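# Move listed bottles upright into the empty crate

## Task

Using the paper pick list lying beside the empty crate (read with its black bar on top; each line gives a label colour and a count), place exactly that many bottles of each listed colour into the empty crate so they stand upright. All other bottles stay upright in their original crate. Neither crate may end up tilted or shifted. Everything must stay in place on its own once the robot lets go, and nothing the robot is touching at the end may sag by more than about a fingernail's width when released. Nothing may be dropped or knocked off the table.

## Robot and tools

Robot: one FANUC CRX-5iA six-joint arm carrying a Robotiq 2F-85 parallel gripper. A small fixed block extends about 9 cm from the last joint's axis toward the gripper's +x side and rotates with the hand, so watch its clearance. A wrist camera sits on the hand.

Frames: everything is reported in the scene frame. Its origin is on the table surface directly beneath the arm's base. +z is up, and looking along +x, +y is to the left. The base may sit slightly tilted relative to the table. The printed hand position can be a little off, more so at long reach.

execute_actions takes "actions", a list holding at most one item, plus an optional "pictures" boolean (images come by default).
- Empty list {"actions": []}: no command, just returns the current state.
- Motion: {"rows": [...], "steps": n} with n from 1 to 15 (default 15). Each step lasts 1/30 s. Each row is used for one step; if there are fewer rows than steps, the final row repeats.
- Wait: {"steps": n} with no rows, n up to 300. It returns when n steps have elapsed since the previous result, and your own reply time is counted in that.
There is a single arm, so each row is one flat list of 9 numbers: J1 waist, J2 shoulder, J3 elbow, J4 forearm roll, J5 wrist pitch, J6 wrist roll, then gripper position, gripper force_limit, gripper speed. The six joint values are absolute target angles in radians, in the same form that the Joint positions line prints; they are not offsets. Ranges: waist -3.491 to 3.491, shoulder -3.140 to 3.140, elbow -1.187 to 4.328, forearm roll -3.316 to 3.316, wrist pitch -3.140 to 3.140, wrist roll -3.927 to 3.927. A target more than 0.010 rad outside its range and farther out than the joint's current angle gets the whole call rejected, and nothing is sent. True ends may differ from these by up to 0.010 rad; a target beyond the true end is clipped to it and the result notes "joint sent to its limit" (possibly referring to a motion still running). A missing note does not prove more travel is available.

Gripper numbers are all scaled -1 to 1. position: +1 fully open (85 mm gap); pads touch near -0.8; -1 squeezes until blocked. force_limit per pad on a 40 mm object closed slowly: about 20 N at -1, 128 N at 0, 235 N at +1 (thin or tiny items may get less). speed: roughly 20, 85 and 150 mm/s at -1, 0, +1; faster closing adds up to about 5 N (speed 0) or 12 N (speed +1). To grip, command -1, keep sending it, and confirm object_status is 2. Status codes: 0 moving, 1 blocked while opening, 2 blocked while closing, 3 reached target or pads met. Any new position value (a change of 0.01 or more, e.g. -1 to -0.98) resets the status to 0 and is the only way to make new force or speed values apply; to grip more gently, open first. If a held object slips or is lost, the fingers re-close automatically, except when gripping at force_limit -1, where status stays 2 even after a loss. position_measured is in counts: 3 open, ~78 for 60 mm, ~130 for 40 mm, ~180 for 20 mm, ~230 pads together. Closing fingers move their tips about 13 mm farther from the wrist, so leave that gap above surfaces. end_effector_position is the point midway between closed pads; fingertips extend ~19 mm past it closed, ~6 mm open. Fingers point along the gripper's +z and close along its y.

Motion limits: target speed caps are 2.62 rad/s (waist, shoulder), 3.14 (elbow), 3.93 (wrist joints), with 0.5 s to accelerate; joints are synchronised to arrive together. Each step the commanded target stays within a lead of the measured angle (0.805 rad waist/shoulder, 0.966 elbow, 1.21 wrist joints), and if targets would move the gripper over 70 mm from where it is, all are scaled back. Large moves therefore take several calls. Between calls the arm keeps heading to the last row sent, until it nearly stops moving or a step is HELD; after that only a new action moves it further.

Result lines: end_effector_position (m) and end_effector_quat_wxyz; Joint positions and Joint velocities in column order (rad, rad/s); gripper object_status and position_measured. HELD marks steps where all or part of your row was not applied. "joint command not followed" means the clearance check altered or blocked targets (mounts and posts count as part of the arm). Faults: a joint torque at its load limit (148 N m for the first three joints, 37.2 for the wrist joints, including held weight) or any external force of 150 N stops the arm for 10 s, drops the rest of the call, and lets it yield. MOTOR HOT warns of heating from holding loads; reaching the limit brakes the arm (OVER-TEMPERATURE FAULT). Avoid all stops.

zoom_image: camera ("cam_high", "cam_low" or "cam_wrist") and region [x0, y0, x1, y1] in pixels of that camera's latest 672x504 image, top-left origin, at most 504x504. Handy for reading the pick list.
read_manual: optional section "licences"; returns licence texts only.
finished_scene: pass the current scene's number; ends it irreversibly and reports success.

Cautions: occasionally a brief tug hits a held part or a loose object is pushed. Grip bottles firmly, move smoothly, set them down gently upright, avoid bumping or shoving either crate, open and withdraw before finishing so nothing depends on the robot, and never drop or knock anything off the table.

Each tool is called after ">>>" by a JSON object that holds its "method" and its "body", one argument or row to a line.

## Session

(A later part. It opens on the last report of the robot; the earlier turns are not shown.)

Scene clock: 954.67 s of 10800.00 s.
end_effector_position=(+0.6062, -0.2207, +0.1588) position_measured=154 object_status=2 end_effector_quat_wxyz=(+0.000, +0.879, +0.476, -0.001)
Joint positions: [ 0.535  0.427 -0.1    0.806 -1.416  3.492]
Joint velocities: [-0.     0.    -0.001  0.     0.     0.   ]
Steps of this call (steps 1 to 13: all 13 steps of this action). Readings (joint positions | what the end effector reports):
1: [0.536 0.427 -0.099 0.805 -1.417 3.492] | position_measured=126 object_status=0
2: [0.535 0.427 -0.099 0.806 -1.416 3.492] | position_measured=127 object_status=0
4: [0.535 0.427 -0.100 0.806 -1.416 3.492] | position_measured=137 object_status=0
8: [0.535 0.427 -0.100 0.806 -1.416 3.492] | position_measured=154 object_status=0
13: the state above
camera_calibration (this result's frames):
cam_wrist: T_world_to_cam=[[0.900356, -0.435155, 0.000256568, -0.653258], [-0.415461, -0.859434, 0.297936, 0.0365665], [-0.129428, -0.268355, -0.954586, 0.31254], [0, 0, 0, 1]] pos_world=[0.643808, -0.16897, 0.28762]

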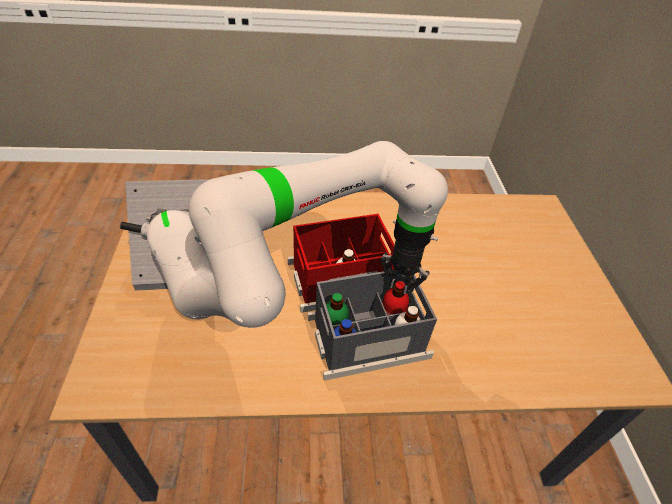

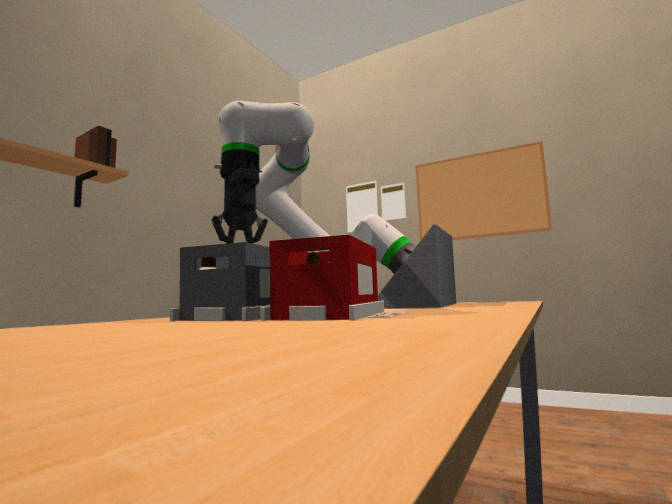

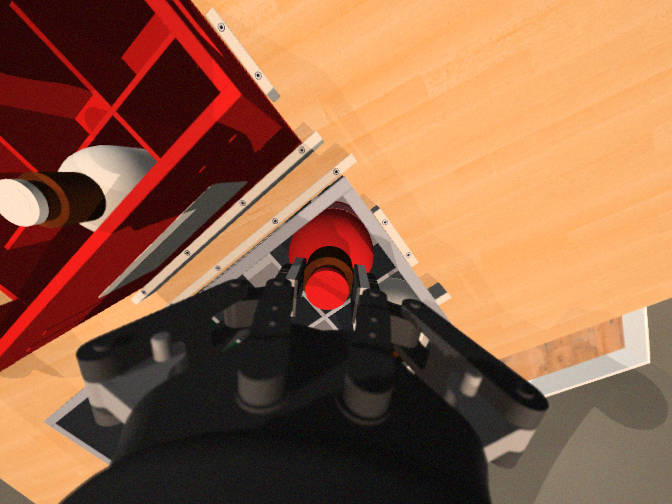

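The red bottle is gripped (count 154, status 2). Lifting and carrying it to the front‑right cell.

>>> {"method": "execute_actions", "body": {
  "actions": [
    {"rows": [[0.5353,0.4269,-0.0996,0.8058,-1.4164,3.4918,-1,0,0],[0.5364,0.4266,-0.0985,0.8052,-1.4180,3.4918,-1,0,0],[0.5391,0.4261,-0.0957,0.8037,-1.4220,3.4918,-1,0,0],[0.5439,0.4252,-0.0908,0.8012,-1.4291,3.4918,-1,0,0],[0.5510,0.4240,-0.0832,0.7974,-1.4397,3.4918,-1,0,0],[0.5604,0.4225,-0.0728,0.7925,-1.4539,3.4918,-1,0,0],[0.5722,0.4211,-0.0593,0.7867,-1.4718,3.4918,-1,0,0],[0.5859,0.4200,-0.0427,0.7800,-1.4930,3.4918,-1,0,0],[0.6013,0.4194,-0.0230,0.7730,-1.5171,3.4918,-1,0,0],[0.6179,0.4196,-0.0005,0.7658,-1.5435,3.4918,-1,0,0],[0.6351,0.4208,0.0245,0.7589,-1.5716,3.4918,-1,0,0],[0.6526,0.4231,0.0515,0.7524,-1.6006,3.4918,-1,0,0],[0.6697,0.4264,0.0798,0.7465,-1.6297,3.4918,-1,0,0],[0.6861,0.4307,0.1084,0.7415,-1.6581,3.4918,-1,0,0],[0.7013,0.4356,0.1366,0.7373,-1.6851,3.4918,-1,0,0]], "steps": 15}
  ],
  "pictures": false
}}

>>> {"method": "execute_actions", "body": {
  "actions": [
    {"rows": [[0.7150,0.4409,0.1634,0.7340,-1.7098,3.4918,-1,0,0],[0.7270,0.4462,0.1877,0.7314,-1.7317,3.4918,-1,0,0],[0.7369,0.4511,0.2088,0.7296,-1.7502,3.4918,-1,0,0],[0.7449,0.4554,0.2260,0.7282,-1.7650,3.4916,-1,0,0],[0.7514,0.4589,0.2384,0.7269,-1.7759,3.4905,-1,0,0],[0.7572,0.4618,0.2456,0.7252,-1.7827,3.4876,-1,0,0],[0.7628,0.4641,0.2477,0.7230,-1.7859,3.4825,-1,0,0],[0.7687,0.4662,0.2455,0.7199,-1.7861,3.4749,-1,0,0],[0.7757,0.4683,0.2400,0.7159,-1.7844,3.4646,-1,0,0],[0.7841,0.4708,0.2329,0.7109,-1.7819,3.4519,-1,0,0],[0.7942,0.4738,0.2244,0.7049,-1.7789,3.4367,-1,0,0],[0.8056,0.4772,0.2147,0.6982,-1.7756,3.4196,-1,0,0],[0.8180,0.4809,0.2042,0.6909,-1.7719,3.4009,-1,0,0],[0.8312,0.4848,0.1931,0.6831,-1.7680,3.3810,-1,0,0],[0.8448,0.4888,0.1816,0.6751,-1.7640,3.3606,-1,0,0]], "steps": 15}
  ],
  "pictures": false
}}

>>> {"method": "execute_actions", "body": {
  "actions": [
    {"rows": [[0.8584,0.4928,0.1701,0.6671,-1.7600,3.3402,-1,0,0],[0.8716,0.4967,0.1590,0.6593,-1.7561,3.3203,-1,0,0],[0.8840,0.5004,0.1485,0.6520,-1.7524,3.3016,-1,0,0],[0.8954,0.5038,0.1388,0.6453,-1.7491,3.2845,-1,0,0],[0.9055,0.5068,0.1303,0.6393,-1.7461,3.2693,-1,0,0],[0.9139,0.5093,0.1232,0.6343,-1.7436,3.2566,-1,0,0],[0.9206,0.5113,0.1169,0.6304,-1.7412,3.2463,-1,0,0],[0.9243,0.5121,0.1095,0.6278,-1.7370,3.2387,-1,0,0],[0.9248,0.5116,0.0994,0.6268,-1.7297,3.2336,-1,0,0],[0.9219,0.5096,0.0858,0.6272,-1.7189,3.2307,-1,0,0],[0.9159,0.5067,0.0689,0.6292,-1.7043,3.2296,-1,0,0],[0.9076,0.5031,0.0494,0.6323,-1.6870,3.2294,-1,0,0],[0.8980,0.4995,0.0280,0.6361,-1.6676,3.2294,-1,0,0],[0.8879,0.4962,0.0065,0.6404,-1.6476,3.2294,-1,0,0],[0.8780,0.4935,-0.0139,0.6449,-1.6283,3.2294,-1,0,0]], "steps": 15}
  ],
  "pictures": false
}}

>>> {"method": "execute_actions", "body": {
  "actions": [
    {"rows": [[0.8690,0.4915,-0.0316,0.6493,-1.6110,3.2294,-1,0,0],[0.8615,0.4900,-0.0459,0.6530,-1.5970,3.2294,-1,0,0],[0.8560,0.4891,-0.0561,0.6558,-1.5867,3.2294,-1,0,0],[0.8527,0.4886,-0.0622,0.6575,-1.5806,3.2294,-1,0,0],[0.8512,0.4885,-0.0648,0.6583,-1.5779,3.2294,-1,0,0],[0.8510,0.4884,-0.0652,0.6584,-1.5775,3.2294,-1,0,0]], "steps": 12}
  ]
}}

Scene clock: 977.57 s of 10800.00 s.
end_effector_position=(+0.6069, -0.2217, +0.2540) position_measured=155 object_status=2 end_effector_quat_wxyz=(+0.000, +0.888, +0.460, +0.000)
Joint positions: [ 0.654  0.422  0.056  0.753 -1.604  3.492]
Joint velocities: [ 0.444  0.064  0.717 -0.154 -0.743  0.   ]
Steps of this call (steps 1 to 15: the robot went on to your last target; steps 16 to 90: nothing new was sent; then 19.40 s passed at rest; steps 91 to 105: all 15 steps of this action). Readings (joint positions | what the end effector reports):
91: [0.535 0.427 -0.100 0.806 -1.416 3.492] | position_measured=154 object_status=2
92: [0.535 0.427 -0.100 0.806 -1.416 3.492] | position_measured=154 object_status=2
94: [0.537 0.427 -0.097 0.804 -1.420 3.492] | position_measured=154 object_status=2
98: [0.561 0.423 -0.071 0.792 -1.456 3.492] | position_measured=155 object_status=2
105: the state above

Scene clock: 978.07 s of 10800.00 s.
end_effector_position=(+0.5950, -0.1715, +0.3458) position_measured=155 object_status=2 end_effector_quat_wxyz=(-0.001, +0.895, +0.446, +0.001)
Joint positions: [ 0.815  0.48   0.206  0.692 -1.773  3.405]
Joint velocities: [ 0.342  0.102 -0.289 -0.201  0.099 -0.512]
Steps of this call (steps 1 to 15: all 15 steps of this action). Readings (joint positions | what the end effector reports):
1: [0.669 0.425 0.081 0.748 -1.629 3.492] | position_measured=155 object_status=2
2: [0.683 0.429 0.106 0.743 -1.654 3.492] | position_measured=155 object_status=2
4: [0.710 0.440 0.157 0.736 -1.702 3.492] | position_measured=155 object_status=2
8: [0.753 0.459 0.235 0.726 -1.774 3.489] | position_measured=155 object_status=2
15: the state above

Scene clock: 978.57 s of 10800.00 s.
end_effector_position=(+0.5593, -0.0800, +0.3147) position_measured=155 object_status=2 end_effector_quat_wxyz=(-0.000, +0.894, +0.449, -0.000)
Joint positions: [ 0.903  0.501  0.038  0.634 -1.676  3.23 ]
Joint velocities: [-0.259 -0.088 -0.538  0.107  0.487 -0.007]
Steps of this call (steps 1 to 15: all 15 steps of this action). Readings (joint positions | what the end effector reports):
1: [0.827 0.484 0.196 0.685 -1.769 3.387] | position_measured=155 object_status=2
2: [0.840 0.487 0.186 0.678 -1.766 3.368] | position_measured=155 object_status=2
4: [0.865 0.495 0.164 0.663 -1.758 3.330] | position_measured=155 object_status=2
8: [0.911 0.508 0.126 0.636 -1.744 3.262] | position_measured=155 object_status=2
15: the state above

Scene clock: 978.97 s of 10800.00 s.
end_effector_position=(+0.5592, -0.0804, +0.2659) position_measured=155 object_status=2 end_effector_quat_wxyz=(-0.000, +0.889, +0.457, -0.000)
Joint positions: [ 0.851  0.488 -0.065  0.658 -1.578  3.229]
Joint velocities: [-0.001  0.001 -0.002  0.     0.001  0.   ]
Steps of this call (steps 1 to 12: all 12 steps of this action). Readings (joint positions | what the end effector reports):
1: [0.894 0.498 0.019 0.638 -1.659 3.229] | position_measured=155 object_status=2
2: [0.885 0.496 0.000 0.642 -1.641 3.229] | position_measured=155 object_status=2
4: [0.867 0.492 -0.034 0.650 -1.608 3.229] | position_measured=155 object_status=2
8: [0.851 0.489 -0.065 0.658 -1.578 3.229] | position_measured=155 object_status=2
12: the state above
camera_calibration (this result's frames):
cam_wrist: T_world_to_cam=[[0.880812, -0.473466, -0.0000601666, -0.542027], [-0.452019, -0.840951, 0.297455, 0.12773], [-0.140885, -0.261975, -0.954736, 0.453304], [0, 0, 0, 1]] pos_world=[0.599024, -0.0304625, 0.394759]

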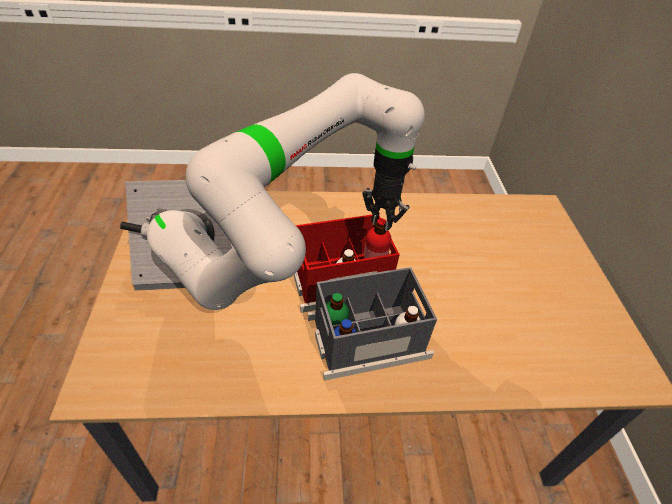

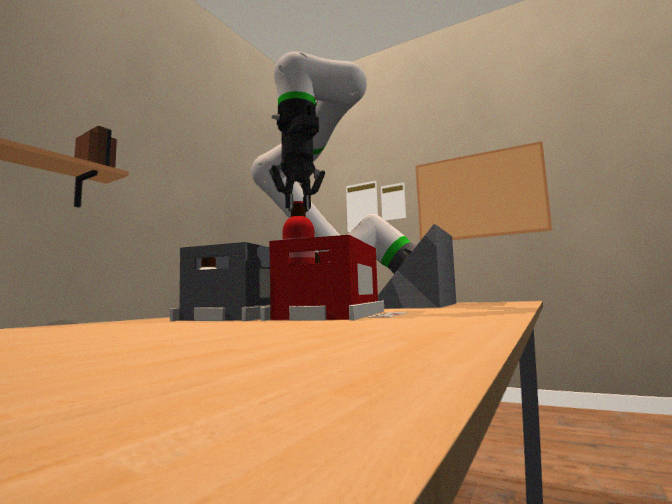

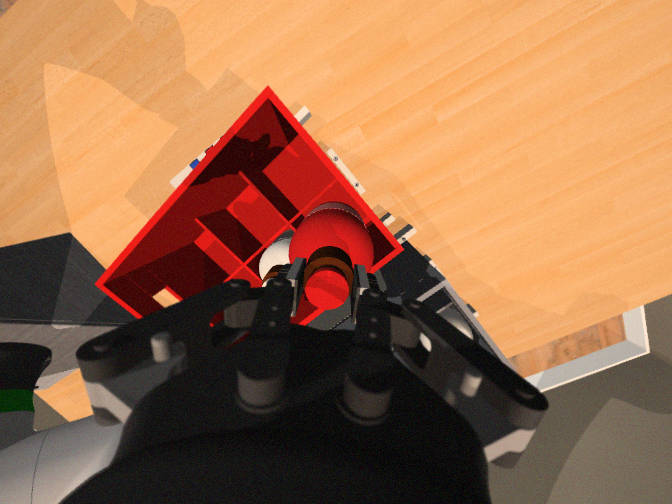

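>>> {"method": "zoom_image", "body": {
  "camera": "cam_wrist",
  "region": [260, 160, 420, 280]
}}

>>> {"method": "zoom_image", "body": {
  "camera": "cam_wrist",
  "region": [290, 170, 374, 240]
}}

Region (260, 160, 420, 280) of cam_wrist's 672x504 image, scaled by 3.150, with more detail than that image has; it fills the top 378 rows of this view, and the rest is white.

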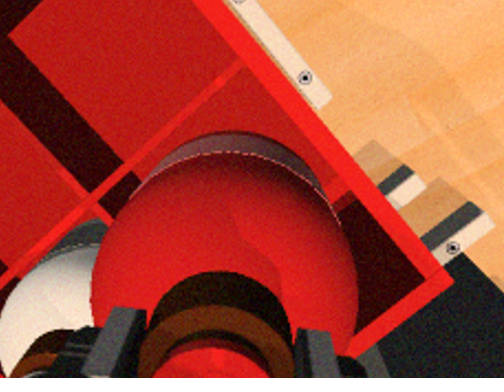

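Region (290, 170, 374, 240) of cam_wrist's 672x504 image, scaled by 6.000, with more detail than that image has.

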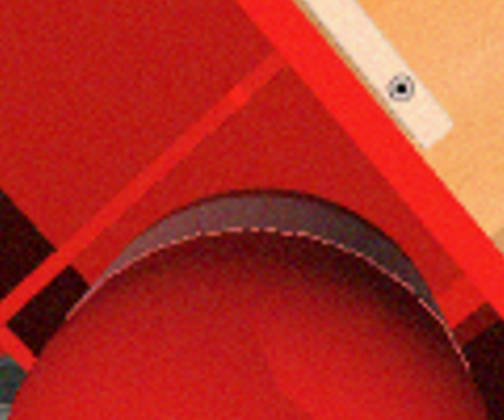

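>>> {"method": "execute_actions", "body": {
  "actions": [
    {"rows": [[0.8508,0.4885,-0.0652,0.6585,-1.5773,3.2294,-1,0,0],[0.8497,0.4892,-0.0658,0.6591,-1.5757,3.2294,-1,0,0],[0.8471,0.4902,-0.0679,0.6605,-1.5719,3.2294,-1,0,0],[0.8429,0.4911,-0.0727,0.6627,-1.5653,3.2294,-1,0,0],[0.8373,0.4914,-0.0810,0.6658,-1.5556,3.2294,-1,0,0],[0.8301,0.4910,-0.0928,0.6698,-1.5430,3.2294,-1,0,0],[0.8215,0.4907,-0.1070,0.6748,-1.5277,3.2294,-1,0,0],[0.8115,0.4907,-0.1229,0.6807,-1.5103,3.2294,-1,0,0],[0.8004,0.4910,-0.1397,0.6876,-1.4914,3.2294,-1,0,0],[0.7887,0.4918,-0.1566,0.6950,-1.4718,3.2294,-1,0,0],[0.7769,0.4931,-0.1731,0.7028,-1.4522,3.2294,-1,0,0],[0.7653,0.4948,-0.1884,0.7105,-1.4334,3.2294,-1,0,0],[0.7545,0.4967,-0.2021,0.7180,-1.4162,3.2294,-1,0,0],[0.7449,0.4986,-0.2138,0.7248,-1.4011,3.2294,-1,0,0],[0.7370,0.5005,-0.2232,0.7305,-1.3887,3.2294,-1,0,0]], "steps": 15}
  ],
  "pictures": false
}}

>>> {"method": "execute_actions", "body": {
  "actions": [
    {"rows": [[0.7308,0.5020,-0.2302,0.7350,-1.3792,3.2294,-1,0,0],[0.7265,0.5031,-0.2350,0.7381,-1.3726,3.2294,-1,0,0],[0.7241,0.5038,-0.2377,0.7399,-1.3689,3.2294,-1,0,0],[0.7230,0.5041,-0.2388,0.7407,-1.3673,3.2294,-1,0,0],[0.7229,0.5041,-0.2390,0.7408,-1.3671,3.2294,-1,0,0]], "steps": 10}
  ]
}}

Scene clock: 1056.00 s of 10800.00 s.
end_effector_position=(+0.5612, -0.0804, +0.1890) position_measured=155 object_status=2 end_effector_quat_wxyz=(+0.000, +0.883, +0.470, -0.001)
Joint positions: [ 0.759  0.496 -0.195  0.715 -1.425  3.229]
Joint velocities: [-0.32   0.059 -0.407  0.218  0.508  0.   ]
Steps of this call (steps 1 to 15: the robot went on to your last target; steps 16 to 90: nothing new was sent; then 73.53 s passed at rest; steps 91 to 105: all 15 steps of this action). Readings (joint positions | what the end effector reports):
91: [0.851 0.488 -0.065 0.658 -1.577 3.229] | position_measured=155 object_status=2
92: [0.851 0.489 -0.065 0.658 -1.577 3.229] | position_measured=155 object_status=2
94: [0.848 0.490 -0.067 0.660 -1.573 3.229] | position_measured=155 object_status=2
98: [0.829 0.491 -0.094 0.670 -1.542 3.229] | position_measured=155 object_status=2
105: the state above

Scene clock: 1056.33 s of 10800.00 s.
end_effector_position=(+0.5610, -0.0801, +0.1601) position_measured=155 object_status=2 end_effector_quat_wxyz=(-0.000, +0.879, +0.476, -0.001)
Joint positions: [ 0.723  0.504 -0.239  0.741 -1.367  3.229]
Joint velocities: [-0.     0.001 -0.001  0.     0.001  0.   ]
Steps of this call (steps 1 to 10: all 10 steps of this action). Readings (joint positions | what the end effector reports):
1: [0.749 0.498 -0.208 0.722 -1.408 3.229] | position_measured=155 object_status=2
2: [0.740 0.500 -0.219 0.728 -1.394 3.229] | position_measured=155 object_status=2
4: [0.727 0.503 -0.234 0.737 -1.374 3.229] | position_measured=155 object_status=2
8: [0.723 0.504 -0.239 0.741 -1.367 3.229] | position_measured=155 object_status=2
10: the state above
camera_calibration (this result's frames):
cam_wrist: T_world_to_cam=[[0.900684, -0.434475, 0.0000837942, -0.551534], [-0.414803, -0.859846, 0.297663, 0.137819], [-0.129255, -0.268135, -0.954671, 0.345629], [0, 0, 0, 1]] pos_world=[0.5986, -0.0284491, 0.288985]

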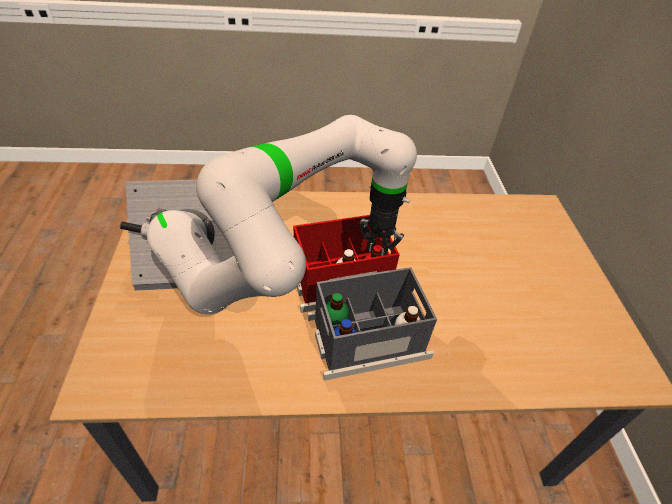

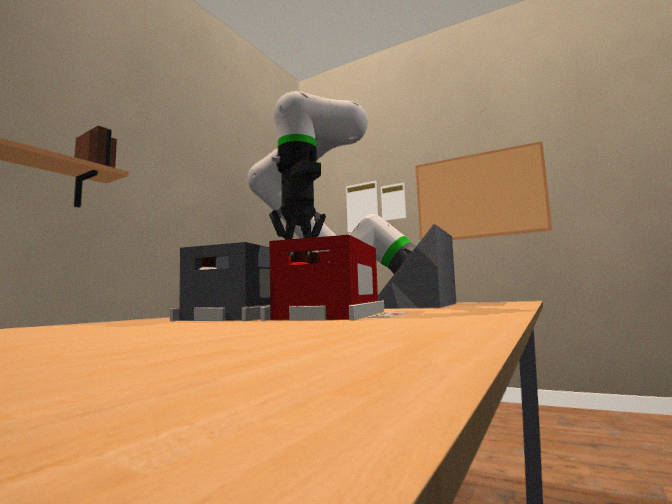

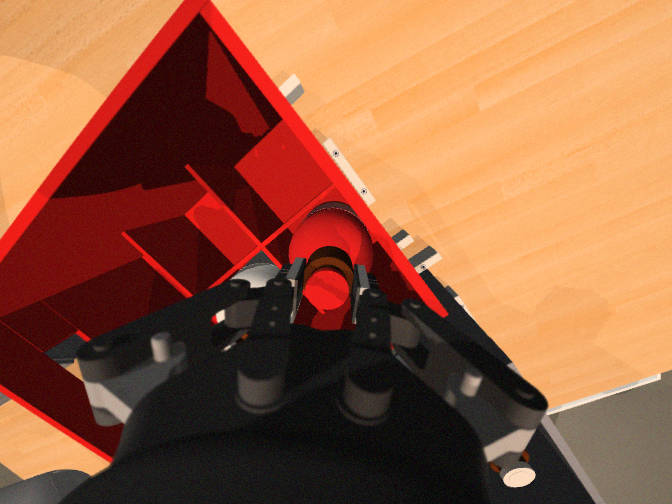

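>>> {"method": "execute_actions", "body": {
  "actions": [
    {"rows": [[0.7229,0.5041,-0.2390,0.7408,-1.3671,3.2294,0.03,0,0],[0.7229,0.5041,-0.2390,0.7408,-1.3671,3.2294,0.03,0,0],[0.7229,0.5041,-0.2390,0.7408,-1.3671,3.2294,0.03,0,0],[0.7229,0.5041,-0.2390,0.7408,-1.3671,3.2294,0.03,0,0],[0.7229,0.5041,-0.2390,0.7408,-1.3671,3.2294,0.03,0,0],[0.7229,0.5041,-0.2390,0.7408,-1.3671,3.2294,0.03,0,0],[0.7231,0.5040,-0.2388,0.7406,-1.3674,3.2294,0.03,0,0],[0.7245,0.5037,-0.2372,0.7396,-1.3695,3.2294,0.03,0,0],[0.7277,0.5028,-0.2337,0.7372,-1.3745,3.2294,0.03,0,0],[0.7330,0.5014,-0.2277,0.7333,-1.3826,3.2294,0.03,0,0],[0.7403,0.4997,-0.2192,0.7281,-1.3938,3.2294,0.03,0,0],[0.7490,0.4978,-0.2088,0.7218,-1.4076,3.2294,0.03,0,0],[0.7587,0.4959,-0.1967,0.7151,-1.4230,3.2294,0.03,0,0],[0.7685,0.4940,-0.1840,0.7083,-1.4390,3.2296,0.03,0,0],[0.7774,0.4913,-0.1719,0.7022,-1.4547,3.2306,0.03,0,0]], "steps": 15}
  ],
  "pictures": false
}}

>>> {"method": "execute_actions", "body": {
  "actions": [
    {"rows": [[0.7842,0.4865,-0.1618,0.6974,-1.4693,3.2334,0.03,0,0],[0.7881,0.4788,-0.1549,0.6942,-1.4821,3.2387,0.03,0,0],[0.7885,0.4676,-0.1520,0.6930,-1.4926,3.2467,0.03,0,0],[0.7853,0.4524,-0.1536,0.6938,-1.5008,3.2577,0.03,0,0],[0.7789,0.4336,-0.1591,0.6962,-1.5068,3.2715,0.03,0,0],[0.7701,0.4115,-0.1675,0.6999,-1.5118,3.2877,0.03,0,0],[0.7602,0.3870,-0.1771,0.7042,-1.5169,3.3057,0.03,0,0],[0.7497,0.3613,-0.1872,0.7086,-1.5222,3.3245,0.03,0,0],[0.7391,0.3354,-0.1974,0.7131,-1.5276,3.3436,0.03,0,0],[0.7286,0.3094,-0.2076,0.7176,-1.5330,3.3626,0.03,0,0],[0.7180,0.2835,-0.2178,0.7220,-1.5384,3.3816,0.03,0,0],[0.7075,0.2576,-0.2280,0.7265,-1.5438,3.4006,0.03,0,0],[0.6969,0.2317,-0.2383,0.7310,-1.5493,3.4197,0.03,0,0],[0.6863,0.2057,-0.2485,0.7355,-1.5547,3.4387,0.03,0,0],[0.6758,0.1798,-0.2587,0.7400,-1.5601,3.4577,0.03,0,0]], "steps": 15}
  ],
  "pictures": false
}}

>>> {"method": "execute_actions", "body": {
  "actions": [
    {"rows": [[0.6652,0.1539,-0.2689,0.7444,-1.5655,3.4767,0.03,0,0],[0.6547,0.1280,-0.2791,0.7489,-1.5709,3.4958,0.03,0,0],[0.6441,0.1020,-0.2893,0.7534,-1.5763,3.5148,0.03,0,0],[0.6336,0.0763,-0.2994,0.7578,-1.5816,3.5336,0.03,0,0],[0.6237,0.0518,-0.3090,0.7621,-1.5867,3.5516,0.03,0,0],[0.6147,0.0298,-0.3177,0.7659,-1.5913,3.5678,0.03,0,0],[0.6070,0.0109,-0.3251,0.7691,-1.5953,3.5816,0.03,0,0],[0.6009,-0.0040,-0.3310,0.7717,-1.5984,3.5926,0.03,0,0],[0.5964,-0.0150,-0.3353,0.7736,-1.6007,3.6006,0.03,0,0],[0.5935,-0.0221,-0.3381,0.7748,-1.6022,3.6059,0.03,0,0],[0.5920,-0.0259,-0.3396,0.7755,-1.6030,3.6087,0.03,0,0],[0.5914,-0.0274,-0.3402,0.7758,-1.6033,3.6097,0.03,0,0],[0.5913,-0.0276,-0.3403,0.7758,-1.6033,3.6099,0.03,0,0]], "steps": 15}
  ],
  "pictures": false
}}

>>> {"method": "execute_actions", "body": {
  "actions": [
    {"steps": 5}
  ]
}}

Scene clock: 1159.63 s of 10800.00 s.
end_effector_position=(+0.5611, -0.0805, +0.1878) position_measured=126 object_status=0 end_effector_quat_wxyz=(+0.000, +0.882, +0.470, -0.001)
Joint positions: [ 0.758  0.496 -0.197  0.716 -1.422  3.229]
Joint velocities: [ 0.258 -0.056  0.325 -0.176 -0.414  0.   ]
Steps of this call (steps 1 to 15: the robot went on to your last target; steps 16 to 90: nothing new was sent; then 99.80 s passed at rest; steps 91 to 105: all 15 steps of this action). Readings (joint positions | what the end effector reports):
91: [0.723 0.504 -0.239 0.741 -1.367 3.229] | position_measured=155 object_status=0
92: [0.723 0.504 -0.239 0.741 -1.367 3.229] | position_measured=154 object_status=0
94: [0.723 0.504 -0.239 0.741 -1.367 3.229] | position_measured=143 object_status=0
98: [0.723 0.504 -0.239 0.741 -1.367 3.229] | position_measured=127 object_status=0
105: the state above

Scene clock: 1160.13 s of 10800.00 s.
end_effector_position=(+0.5316, -0.2005, +0.2302) position_measured=126 object_status=3 end_effector_quat_wxyz=(-0.002, +0.882, +0.471, +0.002)
Joint positions: [ 0.711  0.267 -0.224  0.725 -1.542  3.394]
Joint velocities: [-0.298 -0.725 -0.289  0.126 -0.153  0.531]
Steps of this call (steps 1 to 15: all 15 steps of this action). Readings (joint positions | what the end effector reports):
1: [0.767 0.494 -0.186 0.710 -1.437 3.229] | position_measured=126 object_status=0
2: [0.775 0.491 -0.175 0.704 -1.451 3.230] | position_measured=126 object_status=3
4: [0.785 0.477 -0.159 0.696 -1.479 3.239] | position_measured=126 object_status=3
8: [0.777 0.423 -0.160 0.697 -1.507 3.280] | position_measured=126 object_status=3
15: the state above

Scene clock: 1160.63 s of 10800.00 s.
end_effector_position=(+0.4563, -0.3408, +0.2251) position_measured=126 object_status=3 end_effector_quat_wxyz=(-0.000, +0.879, +0.477, -0.001)
Joint positions: [ 0.591 -0.027 -0.34   0.776 -1.603  3.609]
Joint velocities: [-0.005 -0.013 -0.009  0.002 -0.002  0.014]
Steps of this call (steps 1 to 15: all 15 steps of this action). Readings (joint positions | what the end effector reports):
1: [0.701 0.242 -0.234 0.729 -1.547 3.412] | position_measured=126 object_status=3
2: [0.691 0.217 -0.244 0.734 -1.552 3.430] | position_measured=126 object_status=3
4: [0.670 0.167 -0.264 0.742 -1.563 3.467] | position_measured=126 object_status=3
8: [0.630 0.067 -0.303 0.760 -1.584 3.541] | position_measured=126 object_status=3
15: the state above

Scene clock: 1160.80 s of 10800.00 s.
end_effector_position=(+0.4562, -0.3409, +0.2250) position_measured=126 object_status=3 end_effector_quat_wxyz=(+0.000, +0.879, +0.477, -0.001)
Joint positions: [ 0.591 -0.027 -0.34   0.776 -1.603  3.61 ]
Joint velocities: [-0.001 -0.002 -0.     0.    -0.002  0.   ]
Steps of this call (steps 1 to 5: the robot went on to your last target). Readings (joint positions | what the end effector reports):
1: [0.591 -0.027 -0.340 0.776 -1.603 3.610] | position_measured=126 object_status=3
2: [0.591 -0.027 -0.340 0.776 -1.603 3.610] | position_measured=126 object_status=3
4: [0.591 -0.027 -0.340 0.776 -1.603 3.610] | position_measured=126 object_status=3
5: the state above
camera_calibration (this result's frames):
cam_wrist: T_world_to_cam=[[0.901303, -0.433189, 0.0000186581, -0.570231], [-0.413517, -0.86036, 0.297968, -0.150055], [-0.12906, -0.268567, -0.954576, 0.323887], [0, 0, 0, 1]] pos_world=[0.493702, -0.289134, 0.353897]

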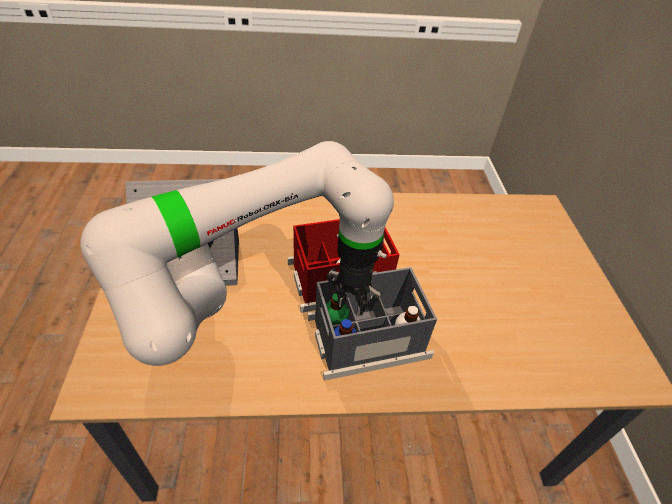

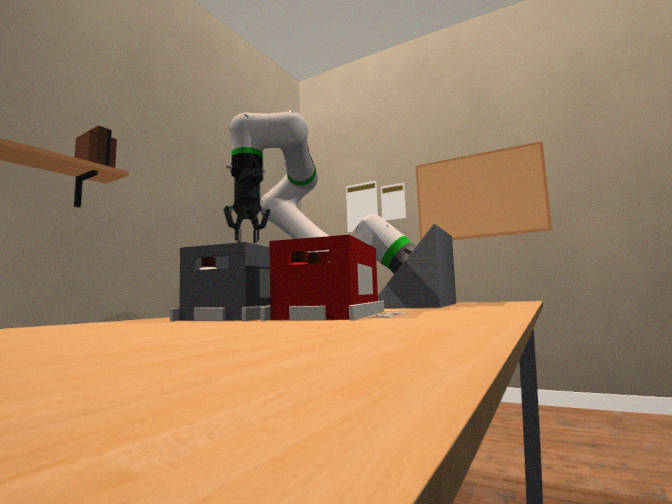

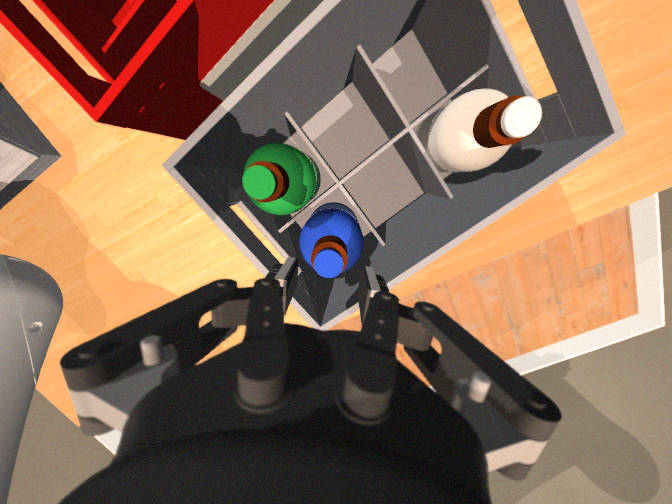

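>>> {"method": "zoom_image", "body": {
  "camera": "cam_wrist",
  "region": [300, 230, 356, 286]
}}

>>> {"method": "zoom_image", "body": {
  "camera": "cam_wrist",
  "region": [260, 170, 420, 340]
}}

Region (300, 230, 356, 286) of cam_wrist's 672x504 image, scaled by 9.000, with more detail than that image has.

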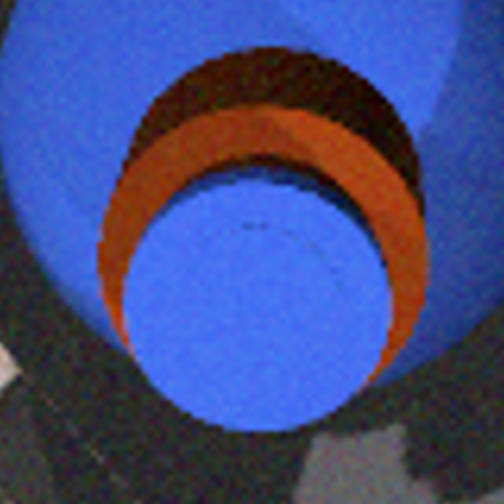

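Region (260, 170, 420, 340) of cam_wrist's 672x504 image, scaled by 2.965, with more detail than that image has; it fills the left 474 columns of this view, and the rest is white.

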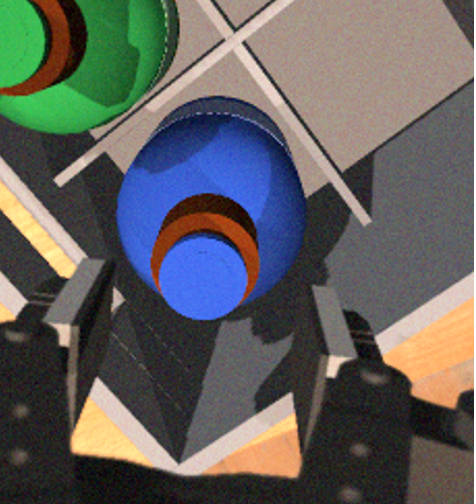

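>>> {"method": "execute_actions", "body": {
  "actions": []
}}

Scene clock: 1280.80 s of 10800.00 s.
end_effector_position=(+0.4561, -0.3410, +0.2250) position_measured=126 object_status=3 end_effector_quat_wxyz=(+0.000, +0.879, +0.477, -0.001)
Joint positions: [ 0.591 -0.028 -0.34   0.776 -1.603  3.61 ]
Joint velocities: [-0.001 -0.    -0.     0.     0.     0.   ]
Steps of this call (steps 1 to 15: the robot went on to your last target; steps 16 to 90: nothing new was sent; then 117.00 s passed at rest). Readings (joint positions | what the end effector reports):
1: [0.591 -0.028 -0.340 0.776 -1.603 3.610] | position_measured=126 object_status=3
2: [0.591 -0.028 -0.340 0.776 -1.603 3.610] | position_measured=126 object_status=3
4: [0.591 -0.028 -0.340 0.776 -1.603 3.610] | position_measured=126 object_status=3
8: [0.591 -0.028 -0.340 0.776 -1.603 3.610] | position_measured=126 object_status=3
90: the state above
The arm was judged still, so your last target was given up. Only a new action makes it travel on or press farther. Fingers that are still opening or closing keep moving.
camera_calibration (this result's frames):
cam_wrist: T_world_to_cam=[[0.901249, -0.433302, 0.0000170289, -0.570242], [-0.413629, -0.860318, 0.297934, -0.15005], [-0.129081, -0.268519, -0.954587, 0.323898], [0, 0, 0, 1]] pos_world=[0.493674, -0.289205, 0.353904]

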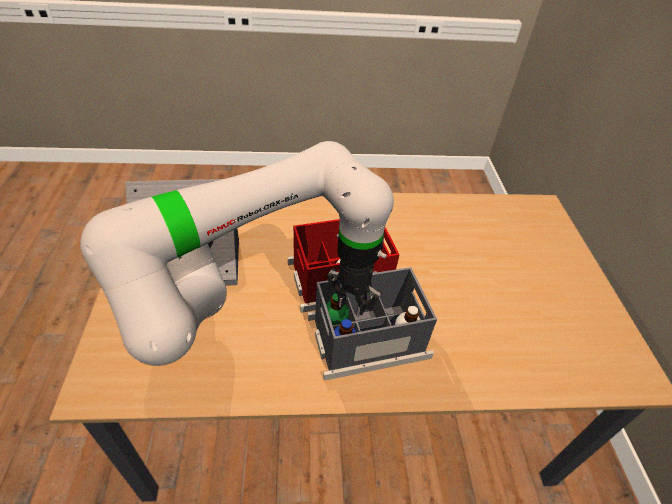

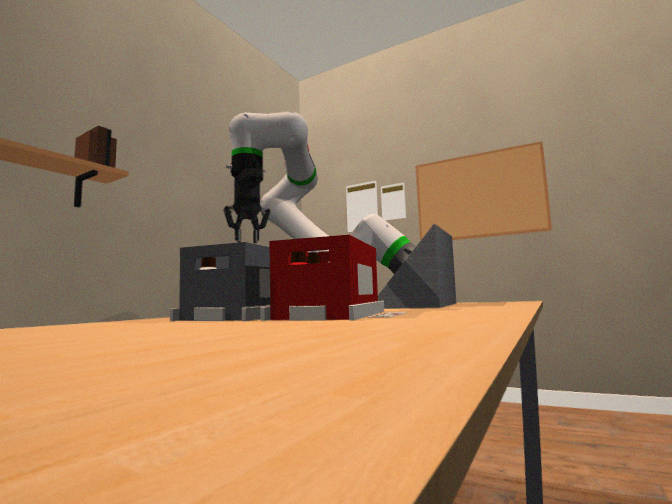

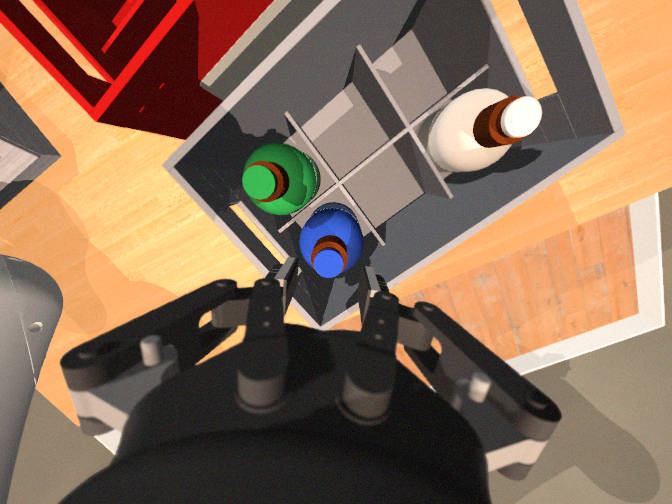

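Nothing has moved. Picking the blue bottle and carrying it over the front‑left cell.

>>> {"method": "execute_actions", "body": {
  "actions": [
    {"rows": [[0.5910,-0.0277,-0.3406,0.7759,-1.6029,3.6099,0.03,0,0],[0.5890,-0.0280,-0.3426,0.7765,-1.6004,3.6101,0.03,0,0],[0.5843,-0.0287,-0.3472,0.7780,-1.5945,3.6105,0.03,0,0],[0.5765,-0.0299,-0.3547,0.7804,-1.5848,3.6112,0.03,0,0],[0.5657,-0.0314,-0.3650,0.7839,-1.5713,3.6121,0.03,0,0],[0.5524,-0.0329,-0.3773,0.7883,-1.5549,3.6133,0.03,0,0],[0.5374,-0.0342,-0.3907,0.7934,-1.5363,3.6145,0.03,0,0],[0.5217,-0.0353,-0.4043,0.7989,-1.5170,3.6159,0.03,0,0],[0.5064,-0.0359,-0.4172,0.8044,-1.4983,3.6171,0.03,0,0],[0.4926,-0.0362,-0.4284,0.8095,-1.4815,3.6183,0.03,0,0],[0.4812,-0.0362,-0.4374,0.8138,-1.4676,3.6192,0.03,0,0],[0.4729,-0.0361,-0.4438,0.8170,-1.4576,3.6199,0.03,0,0],[0.4678,-0.0360,-0.4477,0.8189,-1.4514,3.6203,0.03,0,0],[0.4657,-0.0359,-0.4493,0.8198,-1.4488,3.6205,0.03,0,0],[0.4653,-0.0359,-0.4496,0.8199,-1.4484,3.6205,0.03,0,0]], "steps": 15}
  ],
  "pictures": false
}}

>>> {"method": "execute_actions", "body": {
  "actions": [
    {"rows": [[0.4653,-0.0359,-0.4496,0.8199,-1.4484,3.6205,-1,0,0]], "steps": 11}
  ],
  "pictures": false
}}

>>> {"method": "execute_actions", "body": {
  "actions": [
    {"rows": [[0.4656,-0.0359,-0.4494,0.8198,-1.4487,3.6205,-1,0,0],[0.4671,-0.0361,-0.4482,0.8192,-1.4507,3.6205,-1,0,0],[0.4711,-0.0365,-0.4453,0.8176,-1.4557,3.6205,-1,0,0],[0.4780,-0.0372,-0.4401,0.8149,-1.4644,3.6205,-1,0,0],[0.4883,-0.0381,-0.4321,0.8110,-1.4774,3.6205,-1,0,0],[0.5021,-0.0390,-0.4212,0.8058,-1.4948,3.6205,-1,0,0],[0.5191,-0.0398,-0.4073,0.7995,-1.5164,3.6205,-1,0,0],[0.5390,-0.0401,-0.3902,0.7925,-1.5418,3.6205,-1,0,0],[0.5612,-0.0397,-0.3702,0.7849,-1.5704,3.6205,-1,0,0],[0.5851,-0.0383,-0.3475,0.7772,-1.6014,3.6205,-1,0,0],[0.6100,-0.0358,-0.3226,0.7696,-1.6340,3.6205,-1,0,0],[0.6351,-0.0320,-0.2960,0.7625,-1.6672,3.6205,-1,0,0],[0.6598,-0.0271,-0.2683,0.7560,-1.7000,3.6205,-1,0,0],[0.6833,-0.0212,-0.2404,0.7503,-1.7316,3.6205,-1,0,0],[0.7051,-0.0146,-0.2133,0.7455,-1.7612,3.6205,-1,0,0]], "steps": 15}
  ],
  "pictures": false
}}

>>> {"method": "execute_actions", "body": {
  "actions": [
    {"rows": [[0.7247,-0.0077,-0.1876,0.7416,-1.7880,3.6205,-1,0,0],[0.7418,-0.0009,-0.1645,0.7385,-1.8115,3.6203,-1,0,0],[0.7571,0.0057,-0.1451,0.7355,-1.8310,3.6186,-1,0,0],[0.7713,0.0121,-0.1305,0.7319,-1.8461,3.6142,-1,0,0],[0.7851,0.0182,-0.1213,0.7271,-1.8566,3.6061,-1,0,0],[0.7991,0.0241,-0.1178,0.7209,-1.8627,3.5936,-1,0,0],[0.8138,0.0299,-0.1196,0.7128,-1.8648,3.5764,-1,0,0],[0.8296,0.0358,-0.1260,0.7031,-1.8637,3.5549,-1,0,0],[0.8470,0.0420,-0.1354,0.6918,-1.8606,3.5297,-1,0,0],[0.8660,0.0488,-0.1461,0.6793,-1.8569,3.5017,-1,0,0],[0.8859,0.0560,-0.1574,0.6662,-1.8530,3.4723,-1,0,0],[0.9061,0.0632,-0.1688,0.6530,-1.8491,3.4427,-1,0,0],[0.9262,0.0704,-0.1801,0.6398,-1.8451,3.4130,-1,0,0],[0.9463,0.0776,-0.1915,0.6266,-1.8412,3.3834,-1,0,0],[0.9665,0.0848,-0.2029,0.6134,-1.8373,3.3538,-1,0,0]], "steps": 15}
  ],
  "pictures": false
}}

>>> {"method": "execute_actions", "body": {
  "actions": [
    {"rows": [[0.9866,0.0919,-0.2143,0.6002,-1.8333,3.3241,-1,0,0],[1.0067,0.0991,-0.2257,0.5870,-1.8294,3.2945,-1,0,0],[1.0268,0.1063,-0.2370,0.5738,-1.8254,3.2648,-1,0,0],[1.0470,0.1135,-0.2484,0.5606,-1.8215,3.2352,-1,0,0],[1.0669,0.1207,-0.2597,0.5475,-1.8176,3.2058,-1,0,0],[1.0859,0.1275,-0.2704,0.5350,-1.8139,3.1778,-1,0,0],[1.1031,0.1336,-0.2801,0.5237,-1.8105,3.1526,-1,0,0],[1.1177,0.1388,-0.2884,0.5141,-1.8077,3.1311,-1,0,0],[1.1291,0.1429,-0.2955,0.5066,-1.8050,3.1139,-1,0,0],[1.1363,0.1450,-0.3035,0.5015,-1.8006,3.1014,-1,0,0],[1.1387,0.1452,-0.3139,0.4991,-1.7933,3.0933,-1,0,0],[1.1365,0.1432,-0.3277,0.4993,-1.7825,3.0889,-1,0,0],[1.1303,0.1397,-0.3447,0.5016,-1.7680,3.0872,-1,0,0],[1.1214,0.1355,-0.3646,0.5056,-1.7505,3.0870,-1,0,0],[1.1108,0.1311,-0.3865,0.5106,-1.7308,3.0870,-1,0,0]], "steps": 15}
  ],
  "pictures": false
}}

>>> {"method": "execute_actions", "body": {
  "actions": [
    {"rows": [[1.0996,0.1270,-0.4087,0.5162,-1.7101,3.0870,-1,0,0],[1.0884,0.1236,-0.4298,0.5220,-1.6900,3.0870,-1,0,0],[1.0781,0.1210,-0.4484,0.5275,-1.6719,3.0870,-1,0,0],[1.0694,0.1192,-0.4634,0.5322,-1.6569,3.0870,-1,0,0],[1.0630,0.1180,-0.4741,0.5358,-1.6460,3.0870,-1,0,0],[1.0591,0.1174,-0.4806,0.5381,-1.6394,3.0870,-1,0,0],[1.0575,0.1171,-0.4834,0.5390,-1.6366,3.0870,-1,0,0],[1.0572,0.1171,-0.4838,0.5392,-1.6361,3.0870,-1,0,0]], "steps": 14}
  ]
}}

Scene clock: 1308.93 s of 10800.00 s.
end_effector_position=(+0.4510, -0.3463, +0.1617) position_measured=126 object_status=3 end_effector_quat_wxyz=(-0.000, +0.879, +0.477, -0.001)
Joint positions: [ 0.471 -0.036 -0.445  0.818 -1.455  3.62 ]
Joint velocities: [-0.173  0.    -0.133  0.065  0.207  0.014]
Steps of this call (steps 1 to 90: nothing new was sent; then 24.63 s passed at rest; steps 91 to 105: all 15 steps of this action). Readings (joint positions | what the end effector reports):
91: [0.591 -0.028 -0.340 0.776 -1.603 3.610] | position_measured=126 object_status=3
92: [0.591 -0.028 -0.341 0.776 -1.603 3.610] | position_measured=126 object_status=3
94: [0.586 -0.028 -0.345 0.777 -1.597 3.610] | position_measured=126 object_status=3
98: [0.554 -0.033 -0.376 0.788 -1.557 3.613] | position_measured=126 object_status=3
105: the state above

Scene clock: 1309.30 s of 10800.00 s.
end_effector_position=(+0.4508, -0.3466, +0.1591) position_measured=154 object_status=0 end_effector_quat_wxyz=(+0.000, +0.879, +0.477, -0.001)
Joint positions: [ 0.465 -0.036 -0.45   0.82  -1.448  3.62 ]
Joint velocities: [-0.     0.001 -0.001  0.     0.001 -0.   ]
Steps of this call (steps 1 to 11: all 11 steps of this action). Readings (joint positions | what the end effector reports):
1: [0.467 -0.036 -0.448 0.819 -1.450 3.620] | position_measured=126 object_status=0
2: [0.466 -0.036 -0.449 0.820 -1.449 3.620] | position_measured=127 object_status=0
4: [0.465 -0.036 -0.449 0.820 -1.448 3.620] | position_measured=137 object_status=0
8: [0.465 -0.036 -0.450 0.820 -1.448 3.620] | position_measured=154 object_status=0
11: the state above

Scene clock: 1309.80 s of 10800.00 s.
end_effector_position=(+0.4539, -0.3453, +0.2508) position_measured=154 object_status=2 end_effector_quat_wxyz=(-0.000, +0.878, +0.479, +0.001)
Joint positions: [ 0.632 -0.034 -0.297  0.764 -1.663  3.621]
Joint velocities: [ 0.66   0.104  0.722 -0.177 -0.868 -0.   ]
Steps of this call (steps 1 to 15: all 15 steps of this action). Readings (joint positions | what the end effector reports):
1: [0.465 -0.036 -0.450 0.820 -1.448 3.620] | position_measured=154 object_status=0
2: [0.465 -0.036 -0.450 0.820 -1.448 3.620] | position_measured=154 object_status=2
4: [0.469 -0.036 -0.447 0.818 -1.453 3.621] | position_measured=154 object_status=2
8: [0.501 -0.039 -0.422 0.806 -1.494 3.621] | position_measured=154 object_status=2
15: the state above

Scene clock: 1310.30 s of 10800.00 s.
end_effector_position=(+0.4496, -0.2550, +0.3488) position_measured=154 object_status=2 end_effector_quat_wxyz=(-0.006, +0.876, +0.482, +0.006)
Joint positions: [ 0.908  0.064 -0.169  0.652 -1.849  3.44 ]
Joint velocities: [ 0.564  0.2   -0.337 -0.36   0.115 -0.824]
Steps of this call (steps 1 to 15: all 15 steps of this action). Readings (joint positions | what the end effector reports):
1: [0.654 -0.030 -0.272 0.758 -1.693 3.621] | position_measured=154 object_status=2
2: [0.676 -0.024 -0.246 0.753 -1.722 3.621] | position_measured=154 object_status=2
4: [0.717 -0.009 -0.196 0.744 -1.778 3.621] | position_measured=154 object_status=2
8: [0.787 0.019 -0.128 0.724 -1.851 3.605] | position_measured=154 object_status=2
15: the state above

Scene clock: 1310.80 s of 10800.00 s.
end_effector_position=(+0.3932, -0.1117, +0.3305) position_measured=154 object_status=2 end_effector_quat_wxyz=(+0.000, +0.883, +0.469, +0.000)
Joint positions: [ 1.134  0.142 -0.341  0.501 -1.771  3.089]
Joint velocities: [-0.107 -0.073 -0.467  0.022  0.397 -0.079]
Steps of this call (steps 1 to 15: all 15 steps of this action). Readings (joint positions | what the end effector reports):
1: [0.927 0.071 -0.180 0.639 -1.845 3.411] | position_measured=154 object_status=2
2: [0.947 0.078 -0.191 0.626 -1.841 3.383] | position_measured=154 object_status=2
4: [0.986 0.092 -0.214 0.601 -1.833 3.325] | position_measured=154 object_status=2
8: [1.065 0.120 -0.259 0.549 -1.818 3.209] | position_measured=154 object_status=2
15: the state above

Scene clock: 1311.27 s of 10800.00 s.
end_effector_position=(+0.3930, -0.1123, +0.2661) position_measured=154 object_status=2 end_effector_quat_wxyz=(-0.000, +0.883, +0.469, -0.001)
Joint positions: [ 1.057  0.117 -0.484  0.539 -1.636  3.087]
Joint velocities: [-0.001  0.    -0.001 -0.     0.001  0.   ]
Steps of this call (steps 1 to 14: all 14 steps of this action). Readings (joint positions | what the end effector reports):
1: [1.128 0.138 -0.358 0.503 -1.756 3.088] | position_measured=154 object_status=2
2: [1.118 0.134 -0.376 0.507 -1.740 3.087] | position_measured=154 object_status=2
4: [1.097 0.127 -0.414 0.518 -1.704 3.087] | position_measured=154 object_status=2
8: [1.062 0.118 -0.475 0.536 -1.645 3.087] | position_measured=154 object_status=2
14: the state above
camera_calibration (this result's frames):
cam_wrist: T_world_to_cam=[[0.893239, -0.449581, -0.000375691, -0.412888], [-0.429141, -0.852876, 0.29739, 0.0153904], [-0.134021, -0.265479, -0.954756, 0.418624], [0, 0, 0, 1]] pos_world=[0.431517, -0.0613645, 0.394952]

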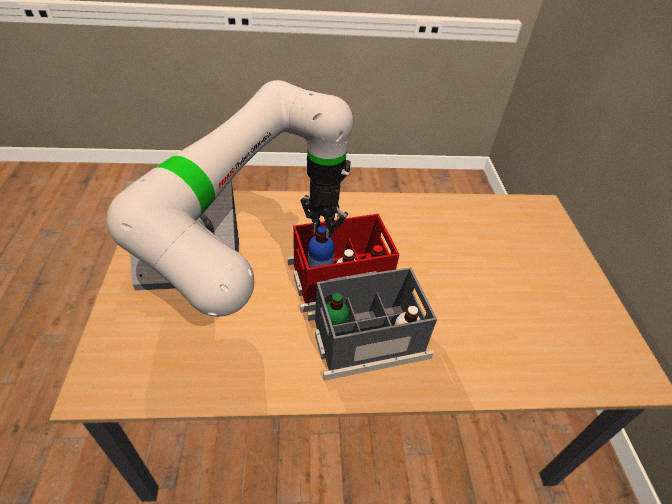

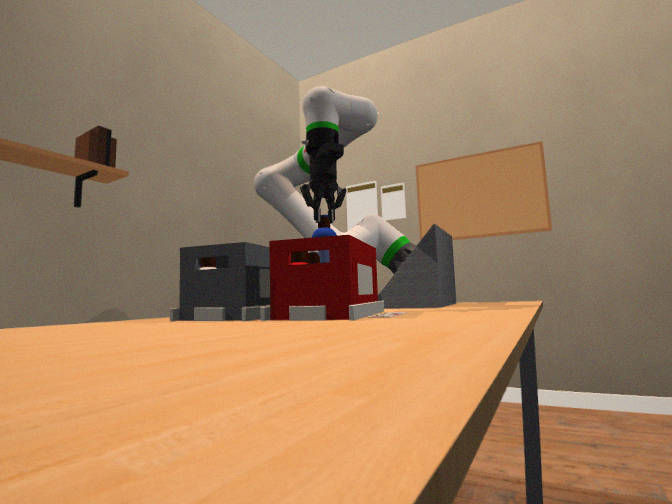

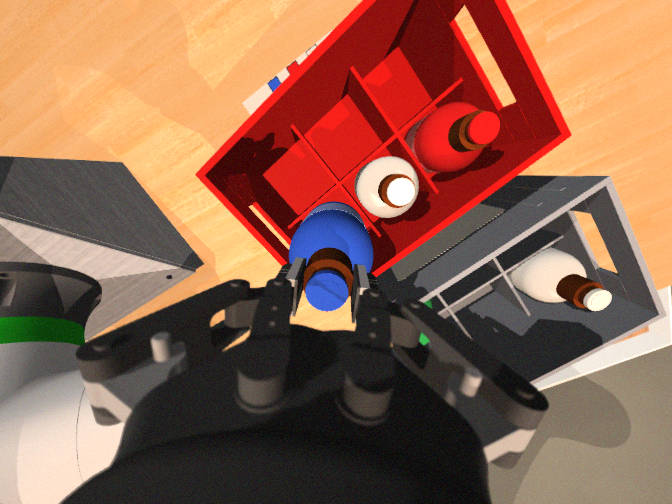

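>>> {"method": "zoom_image", "body": {
  "camera": "cam_wrist",
  "region": [290, 170, 374, 240]
}}

>>> {"method": "zoom_image", "body": {
  "camera": "cam_wrist",
  "region": [260, 160, 420, 320]
}}

Region (290, 170, 374, 240) of cam_wrist's 672x504 image, scaled by 6.000, with more detail than that image has.

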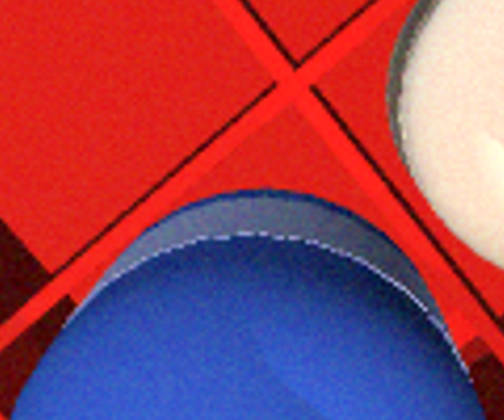

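Region (260, 160, 420, 320) of cam_wrist's 672x504 image, scaled by 3.150, with more detail than that image has.

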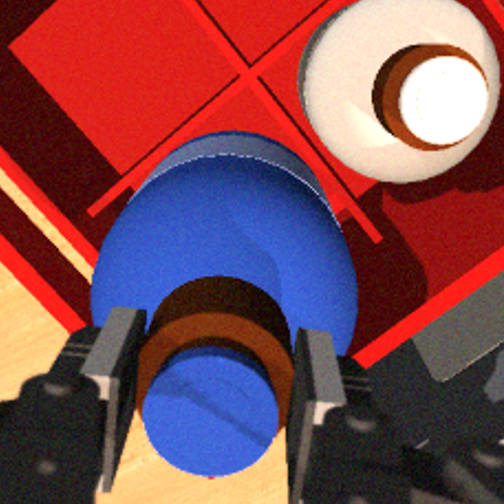

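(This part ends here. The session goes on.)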